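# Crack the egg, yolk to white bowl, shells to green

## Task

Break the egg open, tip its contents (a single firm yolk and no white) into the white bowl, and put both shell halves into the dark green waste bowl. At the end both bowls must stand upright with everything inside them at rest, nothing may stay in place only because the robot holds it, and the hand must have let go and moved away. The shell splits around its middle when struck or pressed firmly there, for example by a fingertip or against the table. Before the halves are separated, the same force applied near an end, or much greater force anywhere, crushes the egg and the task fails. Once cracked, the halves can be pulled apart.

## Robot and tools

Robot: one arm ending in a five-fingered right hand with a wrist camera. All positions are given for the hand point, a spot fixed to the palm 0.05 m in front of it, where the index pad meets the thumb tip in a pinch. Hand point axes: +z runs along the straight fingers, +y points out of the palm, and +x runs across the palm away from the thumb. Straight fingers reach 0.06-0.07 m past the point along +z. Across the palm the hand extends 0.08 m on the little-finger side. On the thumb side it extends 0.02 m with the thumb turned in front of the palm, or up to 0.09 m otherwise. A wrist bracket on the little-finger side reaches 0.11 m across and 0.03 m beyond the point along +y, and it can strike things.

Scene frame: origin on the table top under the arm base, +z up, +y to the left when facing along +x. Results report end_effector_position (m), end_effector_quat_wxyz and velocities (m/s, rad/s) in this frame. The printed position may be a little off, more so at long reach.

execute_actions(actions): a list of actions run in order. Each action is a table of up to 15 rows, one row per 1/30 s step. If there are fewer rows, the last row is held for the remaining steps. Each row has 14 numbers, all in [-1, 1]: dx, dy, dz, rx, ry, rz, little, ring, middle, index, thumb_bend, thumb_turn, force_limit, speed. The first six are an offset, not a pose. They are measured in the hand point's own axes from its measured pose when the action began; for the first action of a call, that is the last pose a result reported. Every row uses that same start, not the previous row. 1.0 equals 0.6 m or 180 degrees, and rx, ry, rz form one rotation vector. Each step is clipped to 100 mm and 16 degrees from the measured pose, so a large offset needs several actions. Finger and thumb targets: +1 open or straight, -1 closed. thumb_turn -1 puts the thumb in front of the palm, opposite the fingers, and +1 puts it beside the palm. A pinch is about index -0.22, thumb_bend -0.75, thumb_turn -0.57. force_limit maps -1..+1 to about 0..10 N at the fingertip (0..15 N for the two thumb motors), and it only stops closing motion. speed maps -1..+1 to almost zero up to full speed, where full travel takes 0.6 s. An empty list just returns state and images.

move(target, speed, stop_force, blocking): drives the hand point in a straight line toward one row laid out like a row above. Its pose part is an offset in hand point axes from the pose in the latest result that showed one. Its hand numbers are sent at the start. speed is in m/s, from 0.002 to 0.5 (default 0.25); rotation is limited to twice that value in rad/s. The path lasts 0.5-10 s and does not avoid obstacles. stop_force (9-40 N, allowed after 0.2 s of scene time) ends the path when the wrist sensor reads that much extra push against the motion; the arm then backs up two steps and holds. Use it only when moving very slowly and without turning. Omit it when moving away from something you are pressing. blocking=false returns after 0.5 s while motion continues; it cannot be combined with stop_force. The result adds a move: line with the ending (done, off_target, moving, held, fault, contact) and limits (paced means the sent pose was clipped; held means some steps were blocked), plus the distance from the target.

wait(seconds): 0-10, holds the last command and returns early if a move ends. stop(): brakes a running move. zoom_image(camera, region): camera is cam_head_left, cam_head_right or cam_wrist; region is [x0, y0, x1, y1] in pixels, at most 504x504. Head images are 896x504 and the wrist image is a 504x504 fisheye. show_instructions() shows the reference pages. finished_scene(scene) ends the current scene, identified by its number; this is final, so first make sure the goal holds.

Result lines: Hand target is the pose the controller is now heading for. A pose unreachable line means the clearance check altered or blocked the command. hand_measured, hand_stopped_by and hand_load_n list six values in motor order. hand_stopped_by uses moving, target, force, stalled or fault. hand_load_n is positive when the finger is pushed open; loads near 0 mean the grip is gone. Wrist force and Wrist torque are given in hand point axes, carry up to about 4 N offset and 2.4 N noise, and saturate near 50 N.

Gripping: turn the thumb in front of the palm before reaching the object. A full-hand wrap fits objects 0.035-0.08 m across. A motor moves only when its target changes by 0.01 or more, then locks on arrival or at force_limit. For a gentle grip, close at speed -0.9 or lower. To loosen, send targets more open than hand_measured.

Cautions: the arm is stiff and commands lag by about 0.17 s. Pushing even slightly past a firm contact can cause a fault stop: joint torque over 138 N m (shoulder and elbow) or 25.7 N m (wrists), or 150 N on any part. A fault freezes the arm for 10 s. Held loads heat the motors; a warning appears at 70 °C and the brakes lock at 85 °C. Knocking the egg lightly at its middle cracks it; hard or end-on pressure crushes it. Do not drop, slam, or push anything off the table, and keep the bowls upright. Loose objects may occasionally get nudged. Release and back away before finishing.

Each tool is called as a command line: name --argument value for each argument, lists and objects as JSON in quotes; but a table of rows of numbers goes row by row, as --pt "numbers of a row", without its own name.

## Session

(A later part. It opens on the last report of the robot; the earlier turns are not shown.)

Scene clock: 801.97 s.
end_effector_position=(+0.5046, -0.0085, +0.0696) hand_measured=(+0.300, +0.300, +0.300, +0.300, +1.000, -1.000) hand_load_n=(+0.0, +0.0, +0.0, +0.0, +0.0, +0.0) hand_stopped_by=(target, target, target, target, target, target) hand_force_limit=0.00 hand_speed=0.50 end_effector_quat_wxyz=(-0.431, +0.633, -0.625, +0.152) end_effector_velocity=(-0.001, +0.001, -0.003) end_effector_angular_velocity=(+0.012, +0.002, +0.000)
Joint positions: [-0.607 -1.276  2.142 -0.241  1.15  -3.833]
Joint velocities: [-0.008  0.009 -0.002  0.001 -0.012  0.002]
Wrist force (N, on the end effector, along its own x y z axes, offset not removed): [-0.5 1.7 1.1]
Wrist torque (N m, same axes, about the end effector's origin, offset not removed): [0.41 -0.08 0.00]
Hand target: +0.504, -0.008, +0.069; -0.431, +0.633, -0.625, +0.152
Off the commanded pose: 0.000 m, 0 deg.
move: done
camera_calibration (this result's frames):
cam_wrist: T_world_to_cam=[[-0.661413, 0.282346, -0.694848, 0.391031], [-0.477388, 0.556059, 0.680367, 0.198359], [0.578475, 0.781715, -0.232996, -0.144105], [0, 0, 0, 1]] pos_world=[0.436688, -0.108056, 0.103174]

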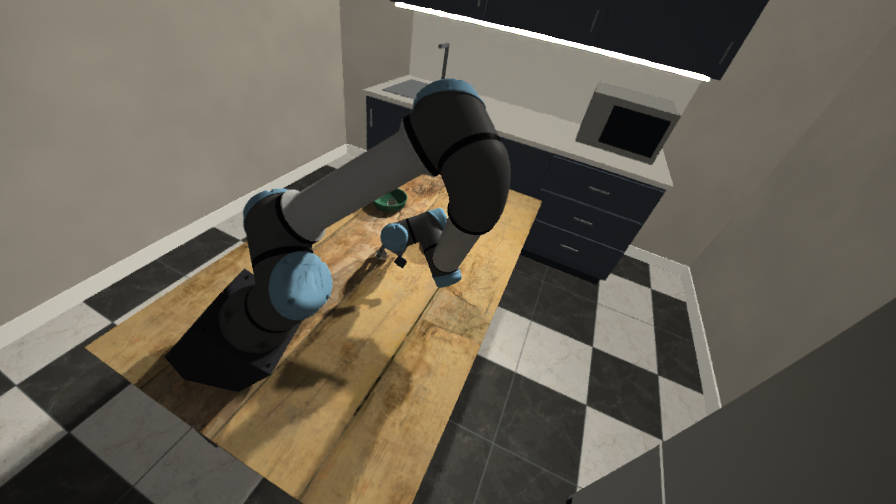

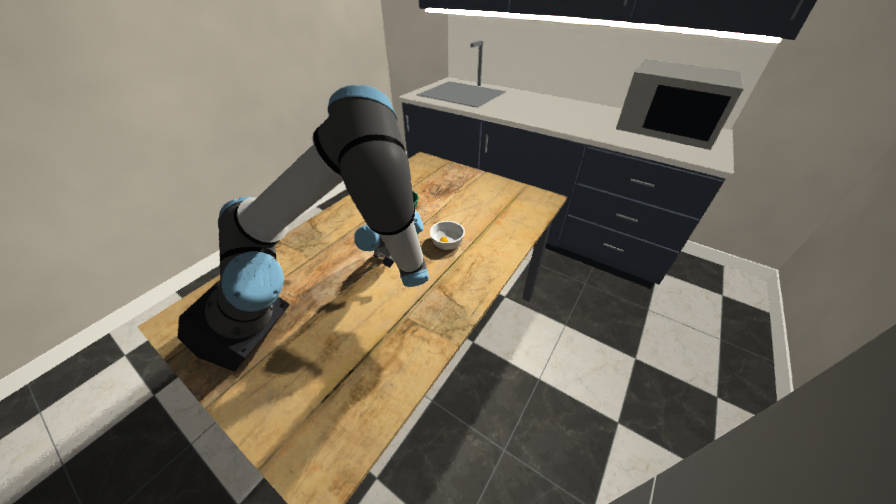

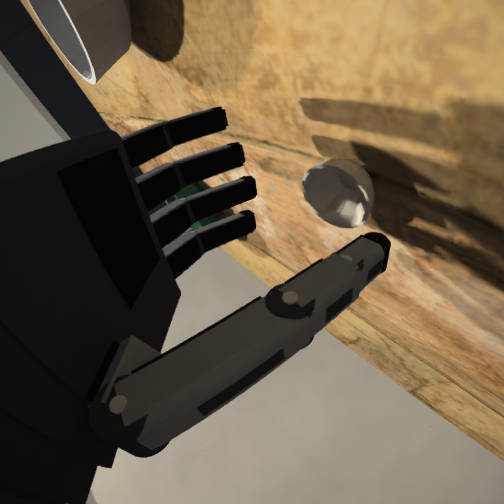

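move --target '[0,0,0,0,0.066,-0.088,0.3,0.3,0.3,0.3,1,-1,0,0.5]' --speed 0.08

Scene clock: 812.30 s.
end_effector_position=(+0.5045, -0.0086, +0.0696) hand_measured=(+0.300, +0.300, +0.300, +0.300, +1.000, -1.000) hand_load_n=(+0.0, +0.0, +0.0, +0.0, +0.0, +0.0) hand_stopped_by=(target, target, target, target, target, target) hand_force_limit=0.00 hand_speed=0.50 end_effector_quat_wxyz=(-0.339, +0.694, -0.573, +0.274) end_effector_velocity=(+0.000, +0.000, +0.001) end_effector_angular_velocity=(-0.014, -0.004, +0.000)
Joint positions: [-0.442 -1.298  2.238 -0.486  1.442 -3.98 ]
Joint velocities: [ 0.008  0.001  0.004 -0.012  0.012 -0.007]
Wrist force (N, on the end effector, along its own x y z axes, offset not removed): [-2.2 -5.0 -0.1]
Wrist torque (N m, same axes, about the end effector's origin, offset not removed): [-0.54 0.16 -0.50]
Hand target: +0.504, -0.009, +0.070; -0.339, +0.694, -0.573, +0.275
Off the commanded pose: 0.000 m, 0 deg.
move: done
camera_calibration (this result's frames):
cam_wrist: T_world_to_cam=[[-0.612972, 0.0237556, -0.789747, 0.370946], [-0.520072, 0.740344, 0.42593, 0.239215], [0.594803, 0.671809, -0.441455, -0.138627], [0, 0, 0, 1]] pos_world=[0.434245, -0.0927822, 0.129867]

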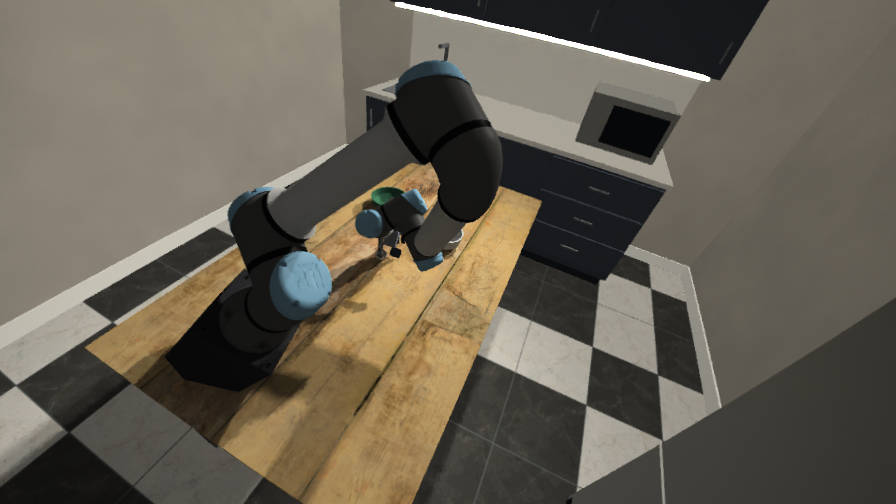

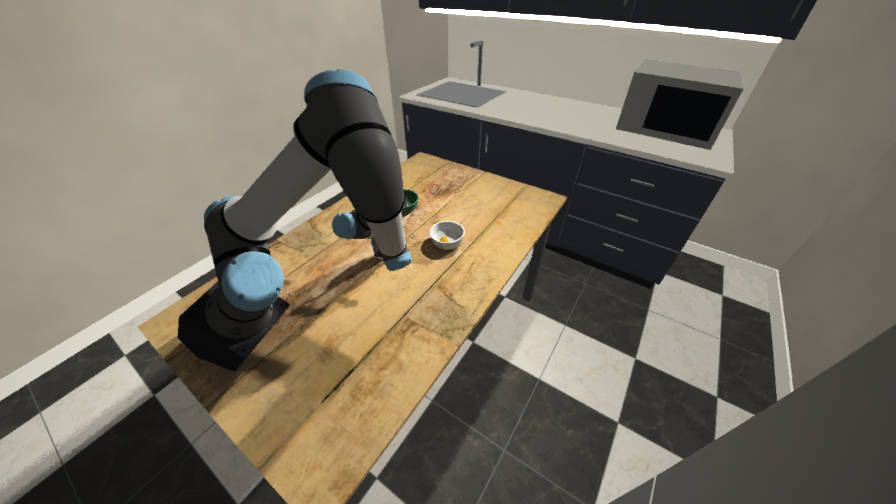

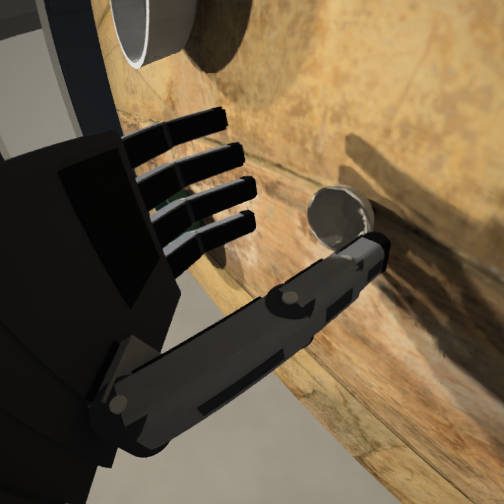

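move --target '[0.0,0.03,0.022,0,0,0,0.3,0.3,0.3,0.3,1,-1,0,0.5]' --speed 0.03

Scene clock: 835.90 s.
end_effector_position=(+0.5036, -0.0085, +0.0477) hand_measured=(+0.300, +0.300, +0.300, +0.300, +1.000, -1.000) hand_load_n=(+0.0, +0.0, +0.0, +0.0, +0.0, +0.0) hand_stopped_by=(target, target, target, target, target, target) hand_force_limit=0.00 hand_speed=0.50 end_effector_quat_wxyz=(-0.339, +0.694, -0.573, +0.274) end_effector_velocity=(+0.000, -0.000, -0.003) end_effector_angular_velocity=(-0.000, -0.001, -0.001)
Joint positions: [-0.479 -1.25   2.24  -0.534  1.409 -3.996]
Joint velocities: [-0.004  0.006 -0.    -0.007 -0.004 -0.001]
Wrist force (N, on the end effector, along its own x y z axes, offset not removed): [0.4 -3.8 -0.7]
Wrist torque (N m, same axes, about the end effector's origin, offset not removed): [-0.35 -0.21 -0.17]
Hand target: +0.504, -0.009, +0.047; -0.339, +0.694, -0.573, +0.274
Off the commanded pose: 0.000 m, 0 deg.
move: done
camera_calibration (this result's frames):
cam_wrist: T_world_to_cam=[[-0.613048, 0.0237989, -0.789687, 0.353117], [-0.520048, 0.740302, 0.426033, 0.248038], [0.594745, 0.671854, -0.441464, -0.147844], [0, 0, 0, 1]] pos_world=[0.433399, -0.0926973, 0.107912]

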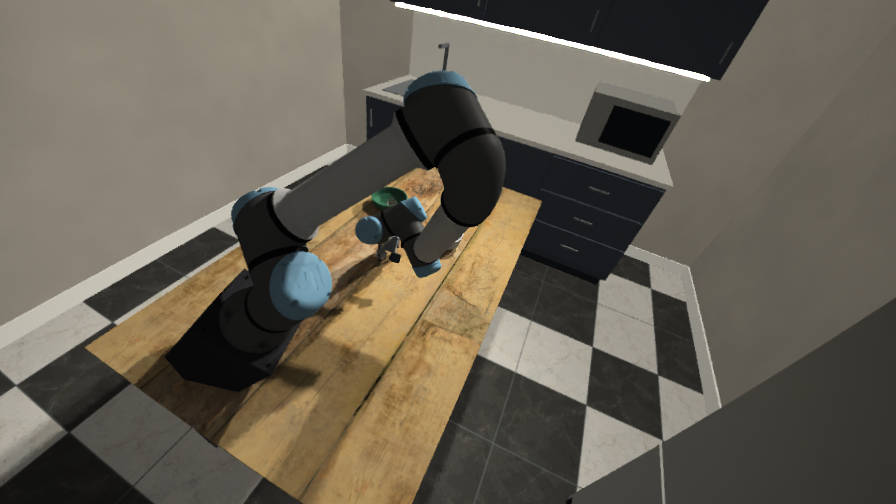

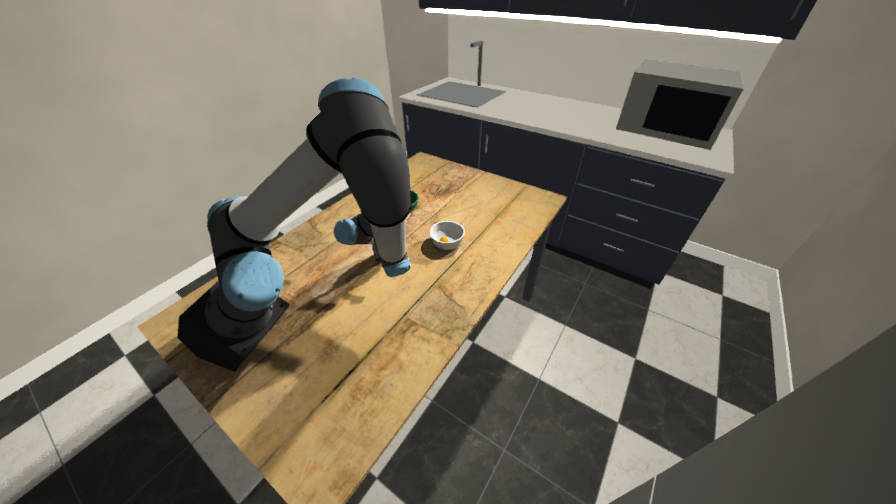

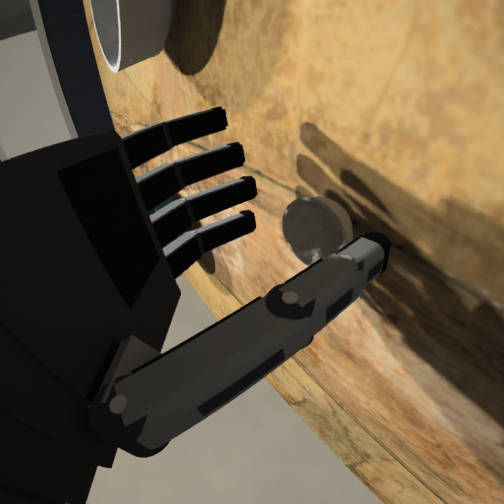

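move --target '[-0.008,0.018,0.014,0,0,0,0.3,0.3,0.3,0.3,1,-1,0,0.5]' --speed 0.02

Scene clock: 843.27 s.
end_effector_position=(+0.5026, -0.0038, +0.0343) hand_measured=(+0.300, +0.300, +0.300, +0.300, +1.000, -1.000) hand_load_n=(+0.0, +0.0, +0.0, +0.0, +0.0, +0.0) hand_stopped_by=(target, target, target, target, target, target) hand_force_limit=0.00 hand_speed=0.50 end_effector_quat_wxyz=(-0.339, +0.694, -0.573, +0.274) end_effector_velocity=(+0.000, +0.001, -0.001) end_effector_angular_velocity=(-0.000, -0.002, +0.002)
Joint positions: [-0.49  -1.213  2.241 -0.572  1.398 -4.001]
Joint velocities: [ 0.     0.005  0.    -0.007 -0.002 -0.001]
Wrist force (N, on the end effector, along its own x y z axes, offset not removed): [-1.2 1.2 3.0]
Wrist torque (N m, same axes, about the end effector's origin, offset not removed): [0.30 0.02 0.05]
Hand target: +0.503, -0.004, +0.034; -0.339, +0.694, -0.573, +0.274
Off the commanded pose: 0.000 m, 0 deg.
move: done
camera_calibration (this result's frames):
cam_wrist: T_world_to_cam=[[-0.613066, 0.0238154, -0.789672, 0.341835], [-0.52004, 0.740291, 0.426062, 0.249691], [0.594734, 0.671865, -0.441462, -0.156294], [0, 0, 0, 1]] pos_world=[0.43237, -0.0879764, 0.0945567]

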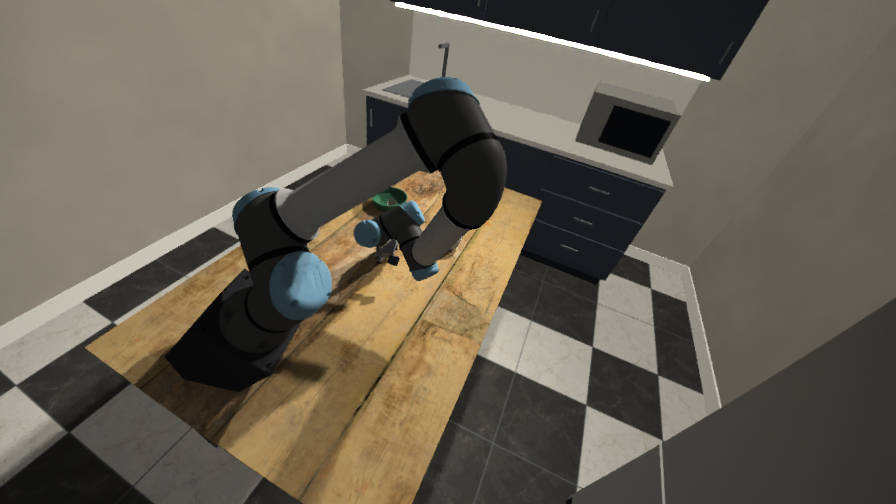

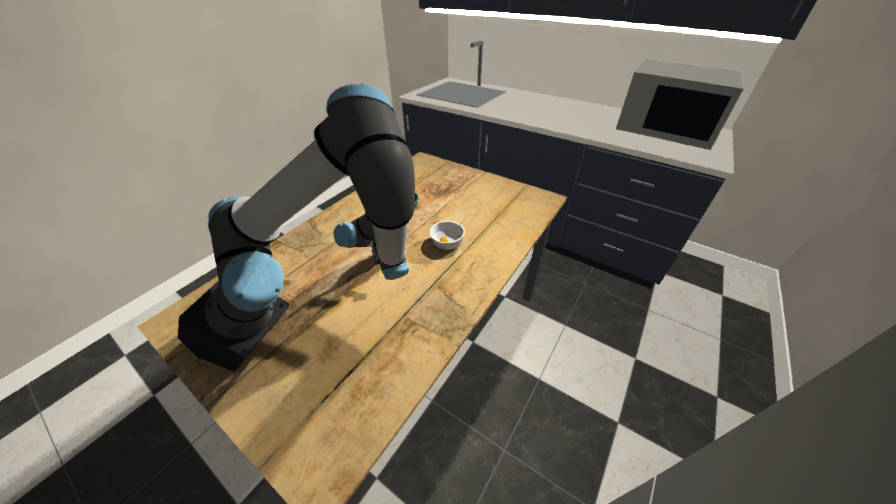

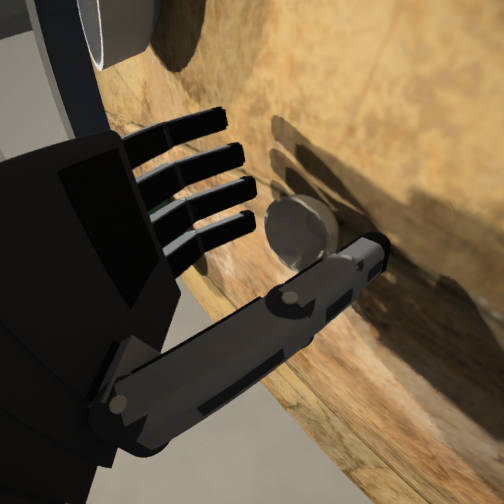

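Matches the recipe window. Close.

execute_actions --actions '[[[0,0,0,0,0,0,0.3,0.3,-1,-1,-1,-1,-0.4,-0.9]],[[0,0,0,0,0,0,0.3,0.3,-1,-1,-1,-1,-0.4,-0.9]],[[0,0,0,0,0,0,0.3,0.3,-1,-1,-1,-1,-0.4,-0.9]],[[0,0,0,0,0,0,0.3,0.3,-1,-1,-1,-1,-0.4,-0.9]],[[0,0,0,0,0,0,0.3,0.3,-1,-1,-1,-1,-0.4,-0.9]],[[0,0,0,0,0,0,0.3,0.3,-1,-1,-1,-1,-0.4,-0.9]],[[0,0,0,0,0,0,0.3,0.3,-1,-1,-1,-1,-0.4,-0.9]],[[0,0,0,0,0,0,0.3,0.3,-1,-1,-1,-1,-0.4,-0.9]],[[0,0,0,0,0,0,0.3,0.3,-1,-1,-1,-1,-0.4,-0.9]],[[0,0,0,0,0,0,0.3,0.3,-1,-1,-1,-1,-0.4,-0.9]]]'

Scene clock: 859.87 s.
end_effector_position=(+0.5026, -0.0038, +0.0343) hand_measured=(+0.300, +0.300, -0.516, -0.516, +0.484, -1.000) hand_load_n=(+0.0, +0.0, +0.0, +0.0, +0.0, +0.0) hand_stopped_by=(target, target, moving, moving, moving, target) hand_force_limit=-0.40 hand_speed=-0.90 end_effector_quat_wxyz=(-0.339, +0.694, -0.573, +0.274) end_effector_velocity=(+0.000, -0.000, +0.000) end_effector_angular_velocity=(-0.000, -0.001, -0.001)
Joint positions: [-0.49  -1.213  2.241 -0.572  1.398 -4.001]
Joint velocities: [-0.    -0.001  0.001 -0.001 -0.001  0.   ]
Wrist force (N, on the end effector, along its own x y z axes, offset not removed): [-1.0 0.6 -0.6]
Wrist torque (N m, same axes, about the end effector's origin, offset not removed): [0.26 0.26 -0.07]
Hand target: +0.503, -0.004, +0.034; -0.339, +0.694, -0.573, +0.274
Off the commanded pose: 0.000 m, 0 deg.
camera_calibration (this result's frames):
cam_wrist: T_world_to_cam=[[-0.613095, 0.0238934, -0.789647, 0.341793], [-0.520008, 0.740267, 0.426142, 0.249703], [0.594732, 0.671888, -0.441429, -0.156287], [0, 0, 0, 1]] pos_world=[0.432348, -0.0880059, 0.0944978]

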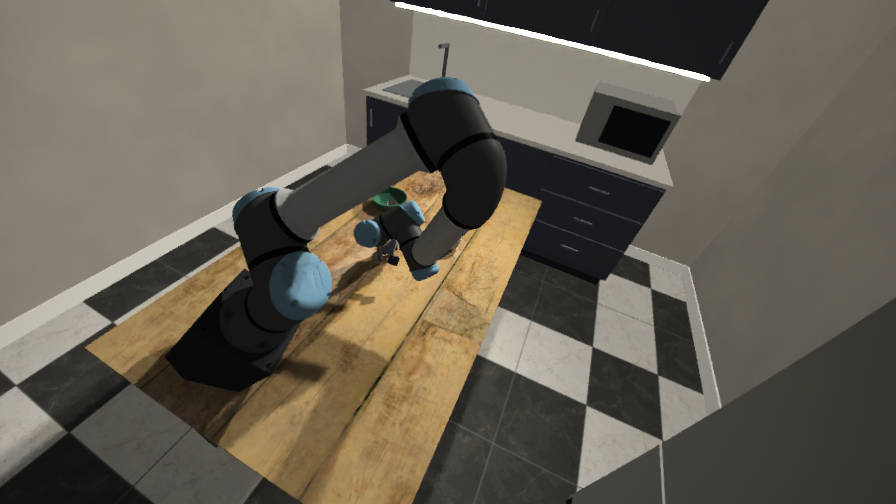

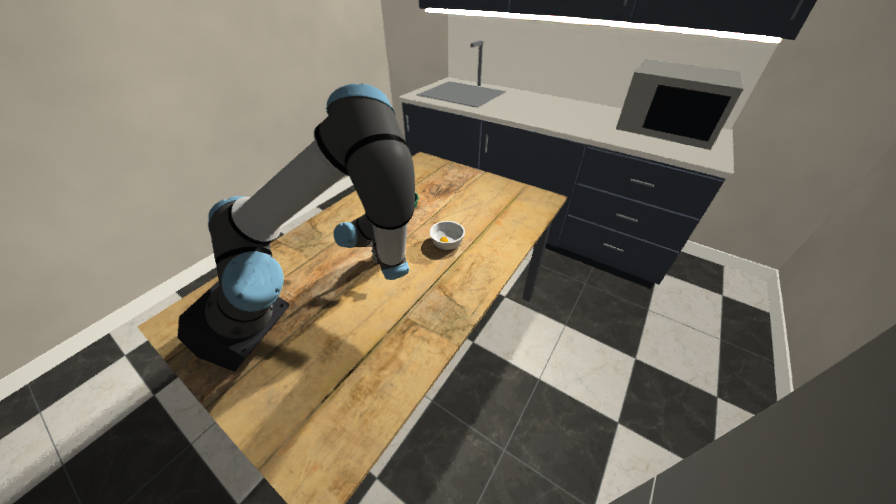

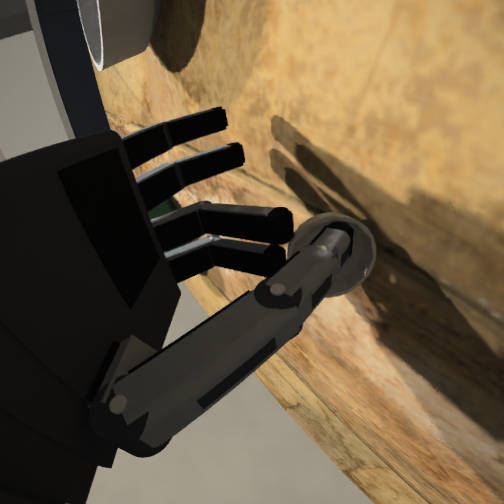

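wait --seconds 3

Scene clock: 876.63 s.
end_effector_position=(+0.5026, -0.0038, +0.0343) hand_measured=(+0.300, +0.300, -1.000, -1.000, +0.068, -1.000) hand_load_n=(+0.0, +0.0, +2.5, +0.0, +4.5, +1.0) hand_stopped_by=(target, target, target, target, force, target) hand_force_limit=-0.40 hand_speed=-0.90 end_effector_quat_wxyz=(-0.339, +0.694, -0.573, +0.274) end_effector_velocity=(-0.001, -0.000, -0.000) end_effector_angular_velocity=(-0.001, +0.002, -0.001)
Joint positions: [-0.49  -1.213  2.241 -0.572  1.398 -4.001]
Joint velocities: [-0.001 -0.     0.001 -0.     0.002 -0.   ]
Wrist force (N, on the end effector, along its own x y z axes, offset not removed): [1.4 1.2 -3.1]
Wrist torque (N m, same axes, about the end effector's origin, offset not removed): [0.59 0.02 -0.20]
Hand target: +0.503, -0.004, +0.034; -0.339, +0.694, -0.573, +0.274
Off the commanded pose: 0.000 m, 0 deg.
wait: 3.00 s; at rest from the start
camera_calibration (this result's frames):
cam_wrist: T_world_to_cam=[[-0.613095, 0.0238932, -0.789647, 0.341793], [-0.520008, 0.740267, 0.426142, 0.249703], [0.594732, 0.671889, -0.44143, -0.156287], [0, 0, 0, 1]] pos_world=[0.432348, -0.0880059, 0.0944978]

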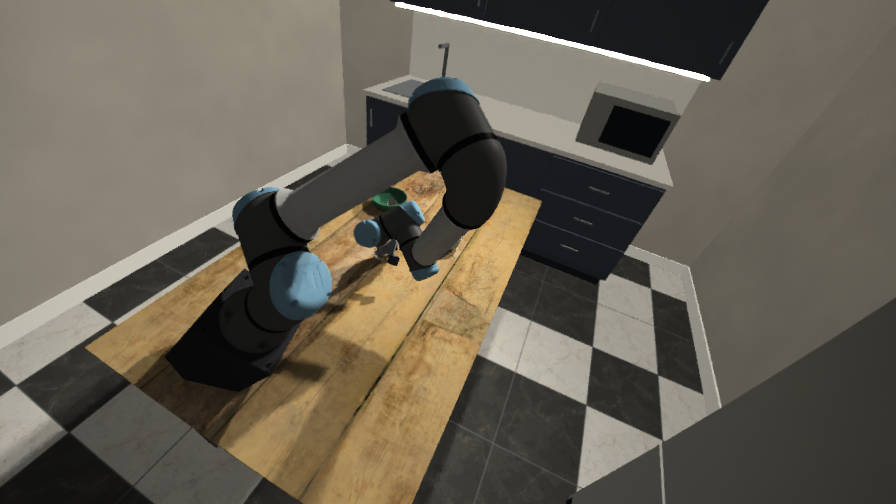

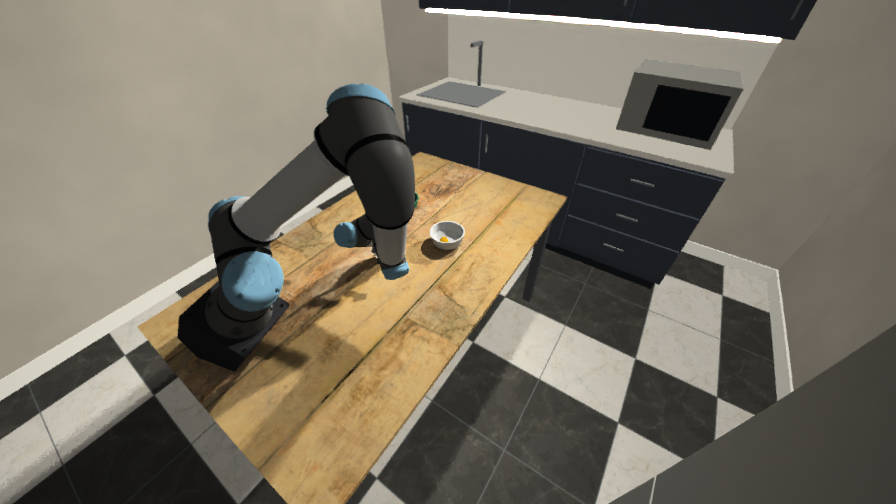

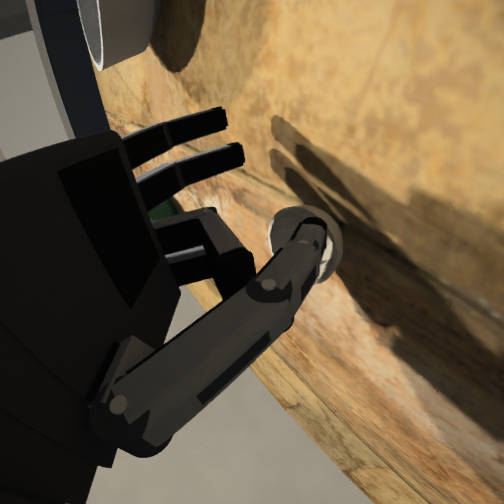

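move --target '[0,-0.052,-0.041,0,0,0,0.3,0.3,-1,-1,-1,-1,-0.4,-0.9]' --speed 0.03

Scene clock: 884.00 s.
end_effector_position=(+0.5026, -0.0042, +0.0736) hand_measured=(+0.300, +0.300, -1.000, -1.000, +0.068, -1.000) hand_load_n=(+0.0, +0.0, +2.5, +0.0, +4.5, +1.0) hand_stopped_by=(target, target, target, target, force, target) hand_force_limit=-0.40 hand_speed=-0.90 end_effector_quat_wxyz=(-0.339, +0.694, -0.573, +0.274) end_effector_velocity=(+0.000, +0.000, +0.003) end_effector_angular_velocity=(-0.001, +0.001, -0.001)
Joint positions: [-0.427 -1.302  2.243 -0.488  1.456 -3.973]
Joint velocities: [ 0.006 -0.006 -0.001  0.006  0.006  0.002]
Wrist force (N, on the end effector, along its own x y z axes, offset not removed): [-0.2 -0.2 -0.4]
Wrist torque (N m, same axes, about the end effector's origin, offset not removed): [-0.02 0.18 -0.03]
Hand target: +0.503, -0.004, +0.074; -0.339, +0.694, -0.573, +0.274
Off the commanded pose: 0.000 m, 0 deg.
move: done
camera_calibration (this result's frames):
cam_wrist: T_world_to_cam=[[-0.613072, 0.0237968, -0.789669, 0.372903], [-0.520046, 0.74029, 0.426055, 0.233272], [0.594723, 0.671866, -0.441475, -0.1387], [0, 0, 0, 1]] pos_world=[0.432417, -0.0883754, 0.133851]

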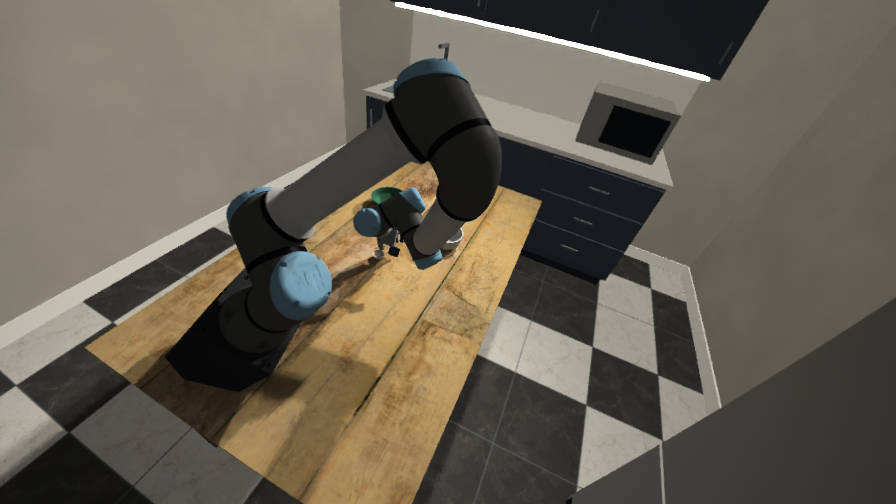

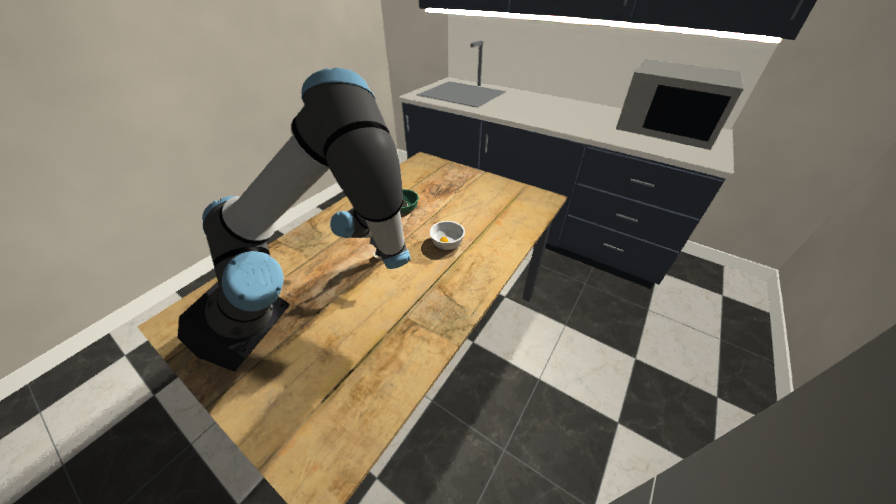

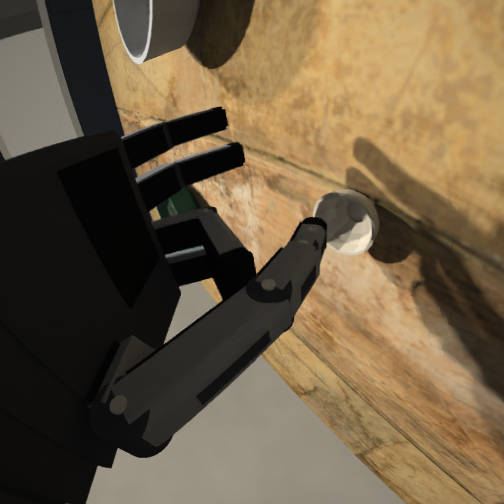

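execute_actions --actions '[[[0,0,0,0,0,0,0.3,0.3,0.3,0.3,1,-1,0,0.5]],[[0,0,0,0,0,0,0.3,0.3,0.3,0.3,1,-1,0,0.5]]]'

move --target '[-0.014,0.054,0.038,0,0,0,0.3,0.3,0.3,0.3,1,-1,0,0.5]' --speed 0.025

Scene clock: 900.97 s.
end_effector_position=(+0.5027, -0.0042, +0.0737) hand_measured=(+0.300, +0.300, +0.300, +0.300, +1.000, -1.000) hand_load_n=(+0.0, +0.0, +0.0, +0.0, +0.0, +0.0) hand_stopped_by=(target, target, target, target, target, target) hand_force_limit=0.00 hand_speed=0.50 end_effector_quat_wxyz=(-0.339, +0.694, -0.573, +0.274) end_effector_velocity=(-0.001, -0.001, -0.001) end_effector_angular_velocity=(+0.000, +0.003, +0.000)
Joint positions: [-0.427 -1.302  2.243 -0.488  1.456 -3.973]
Joint velocities: [-0.002 -0.    -0.     0.003  0.    -0.   ]
Wrist force (N, on the end effector, along its own x y z axes, offset not removed): [-1.7 -1.0 1.8]
Wrist torque (N m, same axes, about the end effector's origin, offset not removed): [-0.23 0.19 0.03]
Hand target: +0.503, -0.004, +0.074; -0.339, +0.694, -0.573, +0.274
Off the commanded pose: 0.000 m, 0 deg.
camera_calibration (this result's frames):
cam_wrist: T_world_to_cam=[[-0.612968, 0.0237587, -0.789751, 0.372934], [-0.520108, 0.740304, 0.425955, 0.23332], [0.594776, 0.671852, -0.441425, -0.138738], [0, 0, 0, 1]] pos_world=[0.432466, -0.0883765, 0.133898]

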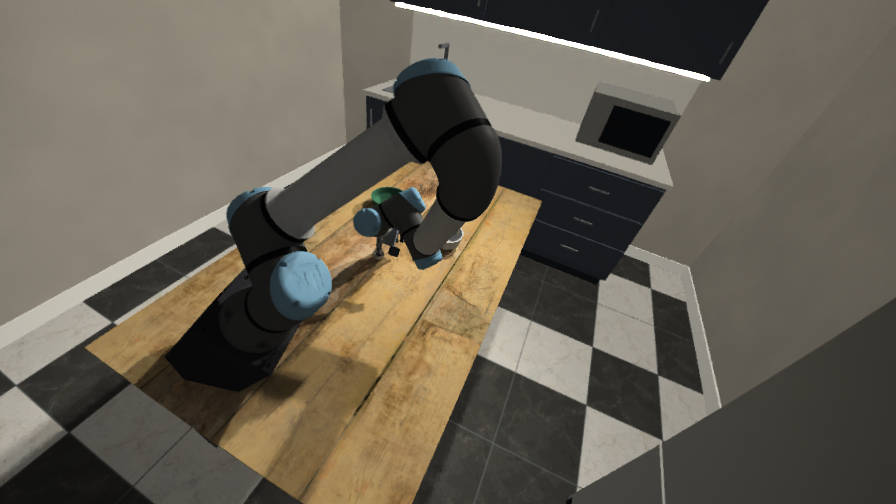

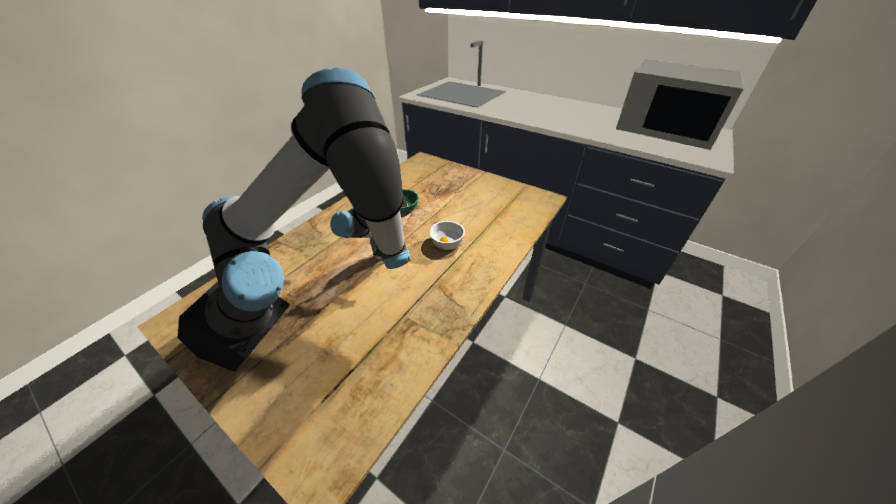

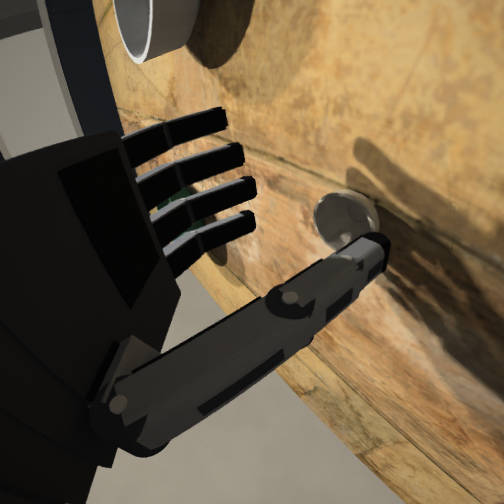

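Scene clock: 902.93 s.
end_effector_position=(+0.4989, +0.0039, +0.0345) hand_measured=(+0.300, +0.300, +0.300, +0.300, +1.000, -1.000) hand_load_n=(+0.0, +0.0, +0.0, +0.0, +0.0, +0.0) hand_stopped_by=(target, target, target, target, target, target) hand_force_limit=0.00 hand_speed=0.50 end_effector_quat_wxyz=(-0.339, +0.694, -0.573, +0.274) end_effector_velocity=(+0.000, -0.000, -0.002) end_effector_angular_velocity=(-0.000, -0.000, -0.001)
Joint positions: [-0.477 -1.205  2.254 -0.593  1.411 -3.995]
Joint velocities: [-0.003  0.006 -0.    -0.006 -0.002 -0.001]
Wrist force (N, on the end effector, along its own x y z axes, offset not removed): [-3.4 -2.6 -0.7]
Wrist torque (N m, same axes, about the end effector's origin, offset not removed): [-0.31 0.57 -0.32]
Hand target: +0.499, +0.004, +0.034; -0.339, +0.694, -0.573, +0.274
Off the commanded pose: 0.000 m, 0 deg.
move: done
camera_calibration (this result's frames):
cam_wrist: T_world_to_cam=[[-0.612987, 0.0238355, -0.789733, 0.339509], [-0.520083, 0.740279, 0.426029, 0.24198], [0.594777, 0.671877, -0.441385, -0.159229], [0, 0, 0, 1]] pos_world=[0.42867, -0.0802423, 0.0947498]

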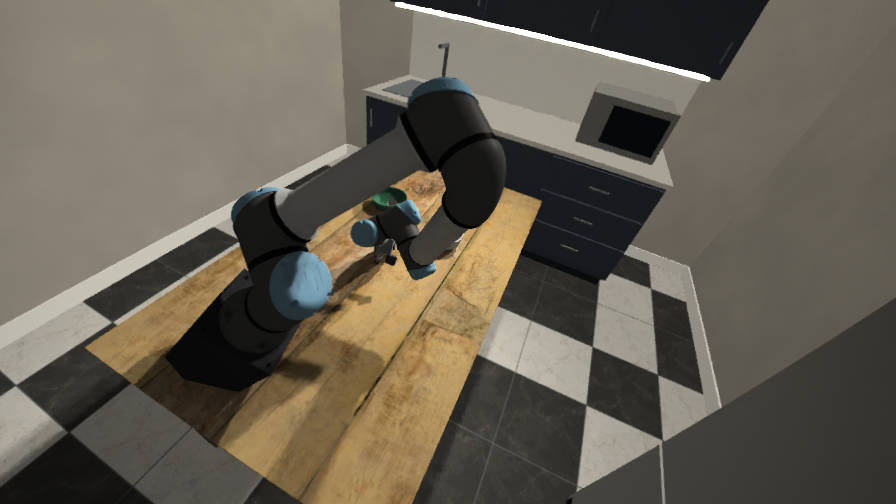

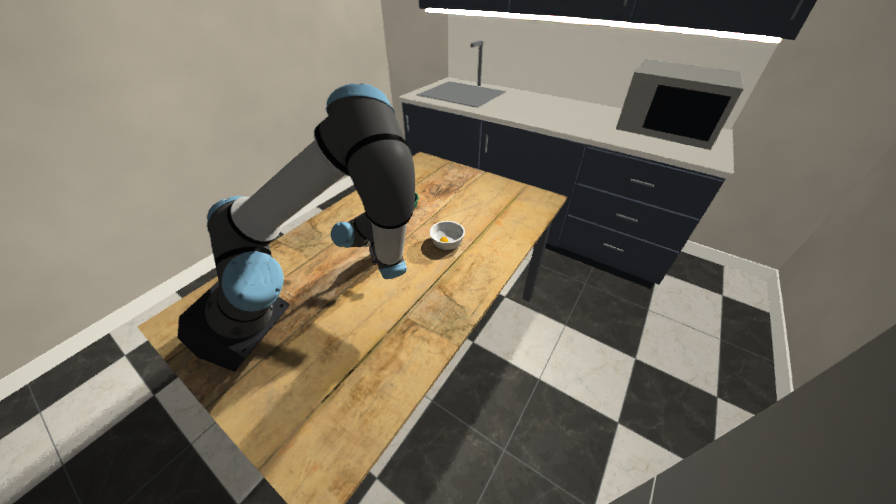

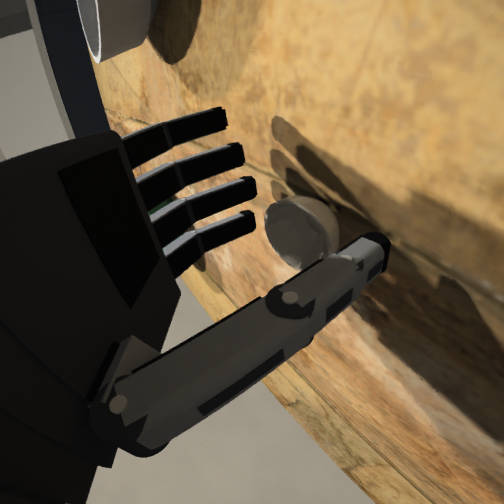

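Same configuration. Fingers to -0.55, thumb bending slowly.

execute_actions --actions '[[[0,0,0,0,0,0,0.3,0.3,-0.55,-0.55,-1,-1,-0.2,-0.9]],[[0,0,0,0,0,0,0.3,0.3,-0.55,-0.55,-1,-1,-0.2,-0.9]],[[0,0,0,0,0,0,0.3,0.3,-0.55,-0.55,-1,-1,-0.2,-0.9]],[[0,0,0,0,0,0,0.3,0.3,-0.55,-0.55,-1,-1,-0.2,-0.9]],[[0,0,0,0,0,0,0.3,0.3,-0.55,-0.55,-1,-1,-0.2,-0.9]],[[0,0,0,0,0,0,0.3,0.3,-0.55,-0.55,-1,-1,-0.2,-0.9]],[[0,0,0,0,0,0,0.3,0.3,-0.55,-0.55,-1,-1,-0.2,-0.9]],[[0,0,0,0,0,0,0.3,0.3,-0.55,-0.55,-1,-1,-0.2,-0.9]],[[0,0,0,0,0,0,0.3,0.3,-0.55,-0.55,-1,-1,-0.2,-0.9]],[[0,0,0,0,0,0,0.3,0.3,-0.55,-0.55,-1,-1,-0.2,-0.9]]]'

wait --seconds 5

Scene clock: 920.83 s.
end_effector_position=(+0.4989, +0.0039, +0.0345) hand_measured=(+0.300, +0.300, -0.516, -0.516, +0.484, -1.000) hand_load_n=(+0.0, +0.0, +0.0, +0.0, +0.0, +0.0) hand_stopped_by=(target, target, moving, moving, moving, target) hand_force_limit=-0.20 hand_speed=-0.90 end_effector_quat_wxyz=(-0.339, +0.694, -0.573, +0.274) end_effector_velocity=(+0.000, -0.001, +0.000) end_effector_angular_velocity=(-0.001, -0.000, -0.001)
Joint positions: [-0.477 -1.205  2.254 -0.593  1.41  -3.995]
Joint velocities: [-0.    -0.001 -0.001  0.     0.     0.   ]
Wrist force (N, on the end effector, along its own x y z axes, offset not removed): [0.6 3.0 2.1]
Wrist torque (N m, same axes, about the end effector's origin, offset not removed): [0.74 -0.25 0.01]
Hand target: +0.499, +0.004, +0.034; -0.339, +0.694, -0.573, +0.274
Off the commanded pose: 0.000 m, 0 deg.
camera_calibration (this result's frames):
cam_wrist: T_world_to_cam=[[-0.613062, 0.0239051, -0.789673, 0.339477], [-0.519998, 0.740292, 0.42611, 0.241968], [0.594775, 0.67186, -0.441414, -0.159213], [0, 0, 0, 1]] pos_world=[0.42864, -0.0802736, 0.0946921]

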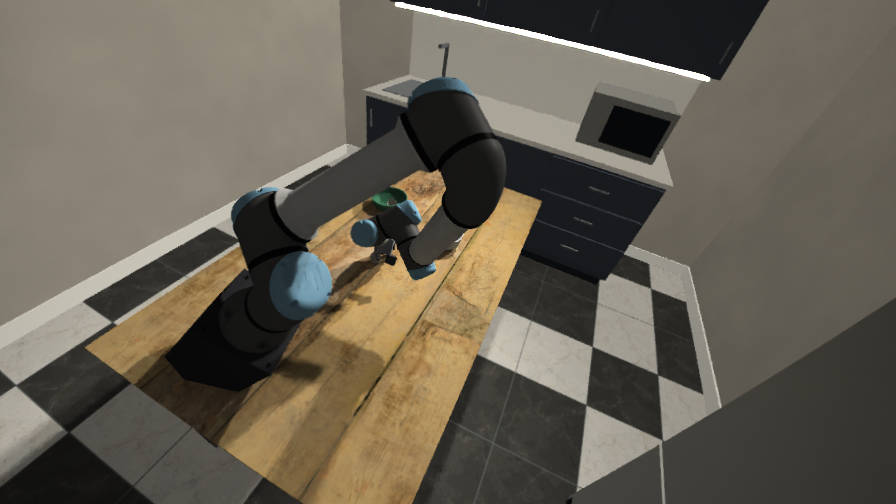

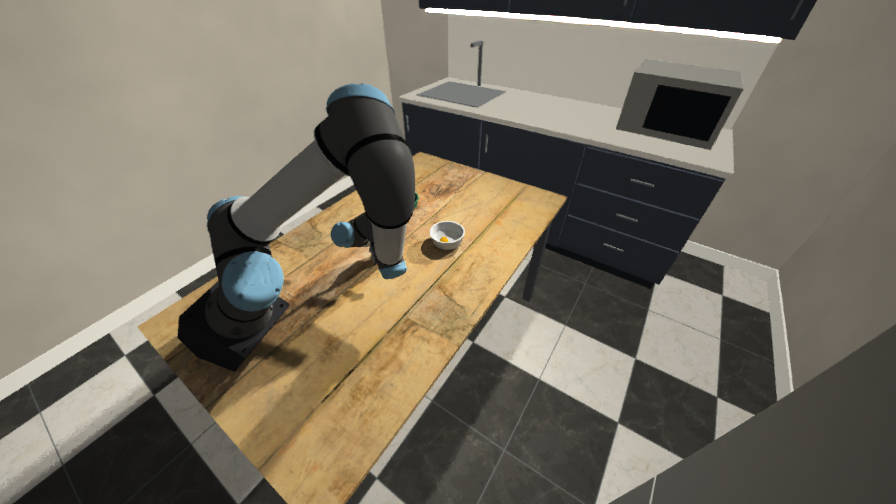

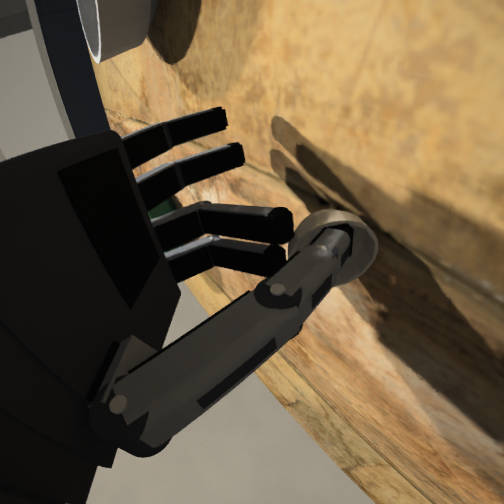

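Scene clock: 925.83 s.
end_effector_position=(+0.4989, +0.0039, +0.0345) hand_measured=(+0.300, +0.300, -0.550, -0.550, +0.126, -1.000) hand_load_n=(+0.0, +0.0, +1.0, +0.0, +5.5, +0.5) hand_stopped_by=(target, target, target, target, force, target) hand_force_limit=-0.20 hand_speed=-0.90 end_effector_quat_wxyz=(-0.339, +0.694, -0.573, +0.274) end_effector_velocity=(-0.000, +0.000, -0.000) end_effector_angular_velocity=(+0.000, +0.000, +0.000)
Joint positions: [-0.477 -1.205  2.254 -0.593  1.41  -3.995]
Joint velocities: [-0.     0.     0.    -0.    -0.001 -0.   ]
Wrist force (N, on the end effector, along its own x y z axes, offset not removed): [-1.1 -3.3 3.5]
Wrist torque (N m, same axes, about the end effector's origin, offset not removed): [-0.60 -0.19 -0.23]
Hand target: +0.499, +0.004, +0.034; -0.339, +0.694, -0.573, +0.274
Off the commanded pose: 0.000 m, 0 deg.
wait: 5.00 s; at rest by 3.57 s
camera_calibration (this result's frames):
cam_wrist: T_world_to_cam=[[-0.613062, 0.0239052, -0.789673, 0.339477], [-0.519998, 0.740292, 0.42611, 0.241968], [0.594775, 0.67186, -0.441414, -0.159213], [0, 0, 0, 1]] pos_world=[0.42864, -0.0802735, 0.0946922]

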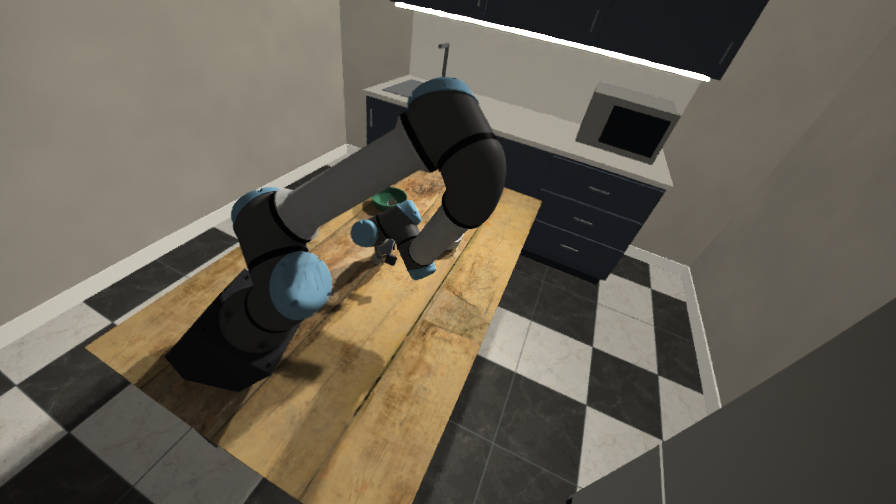

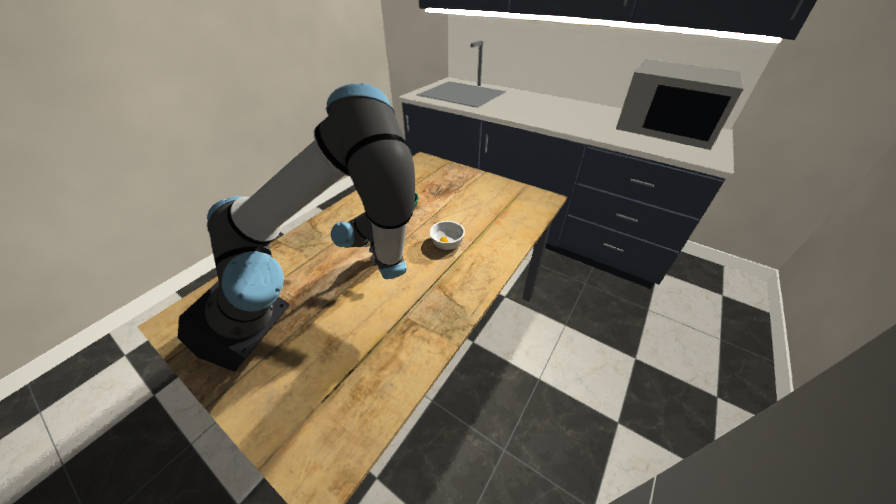

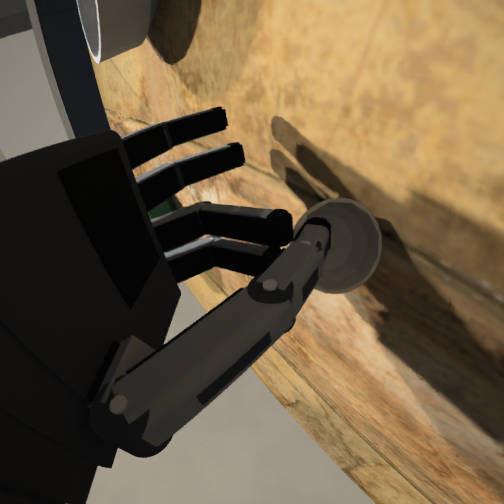

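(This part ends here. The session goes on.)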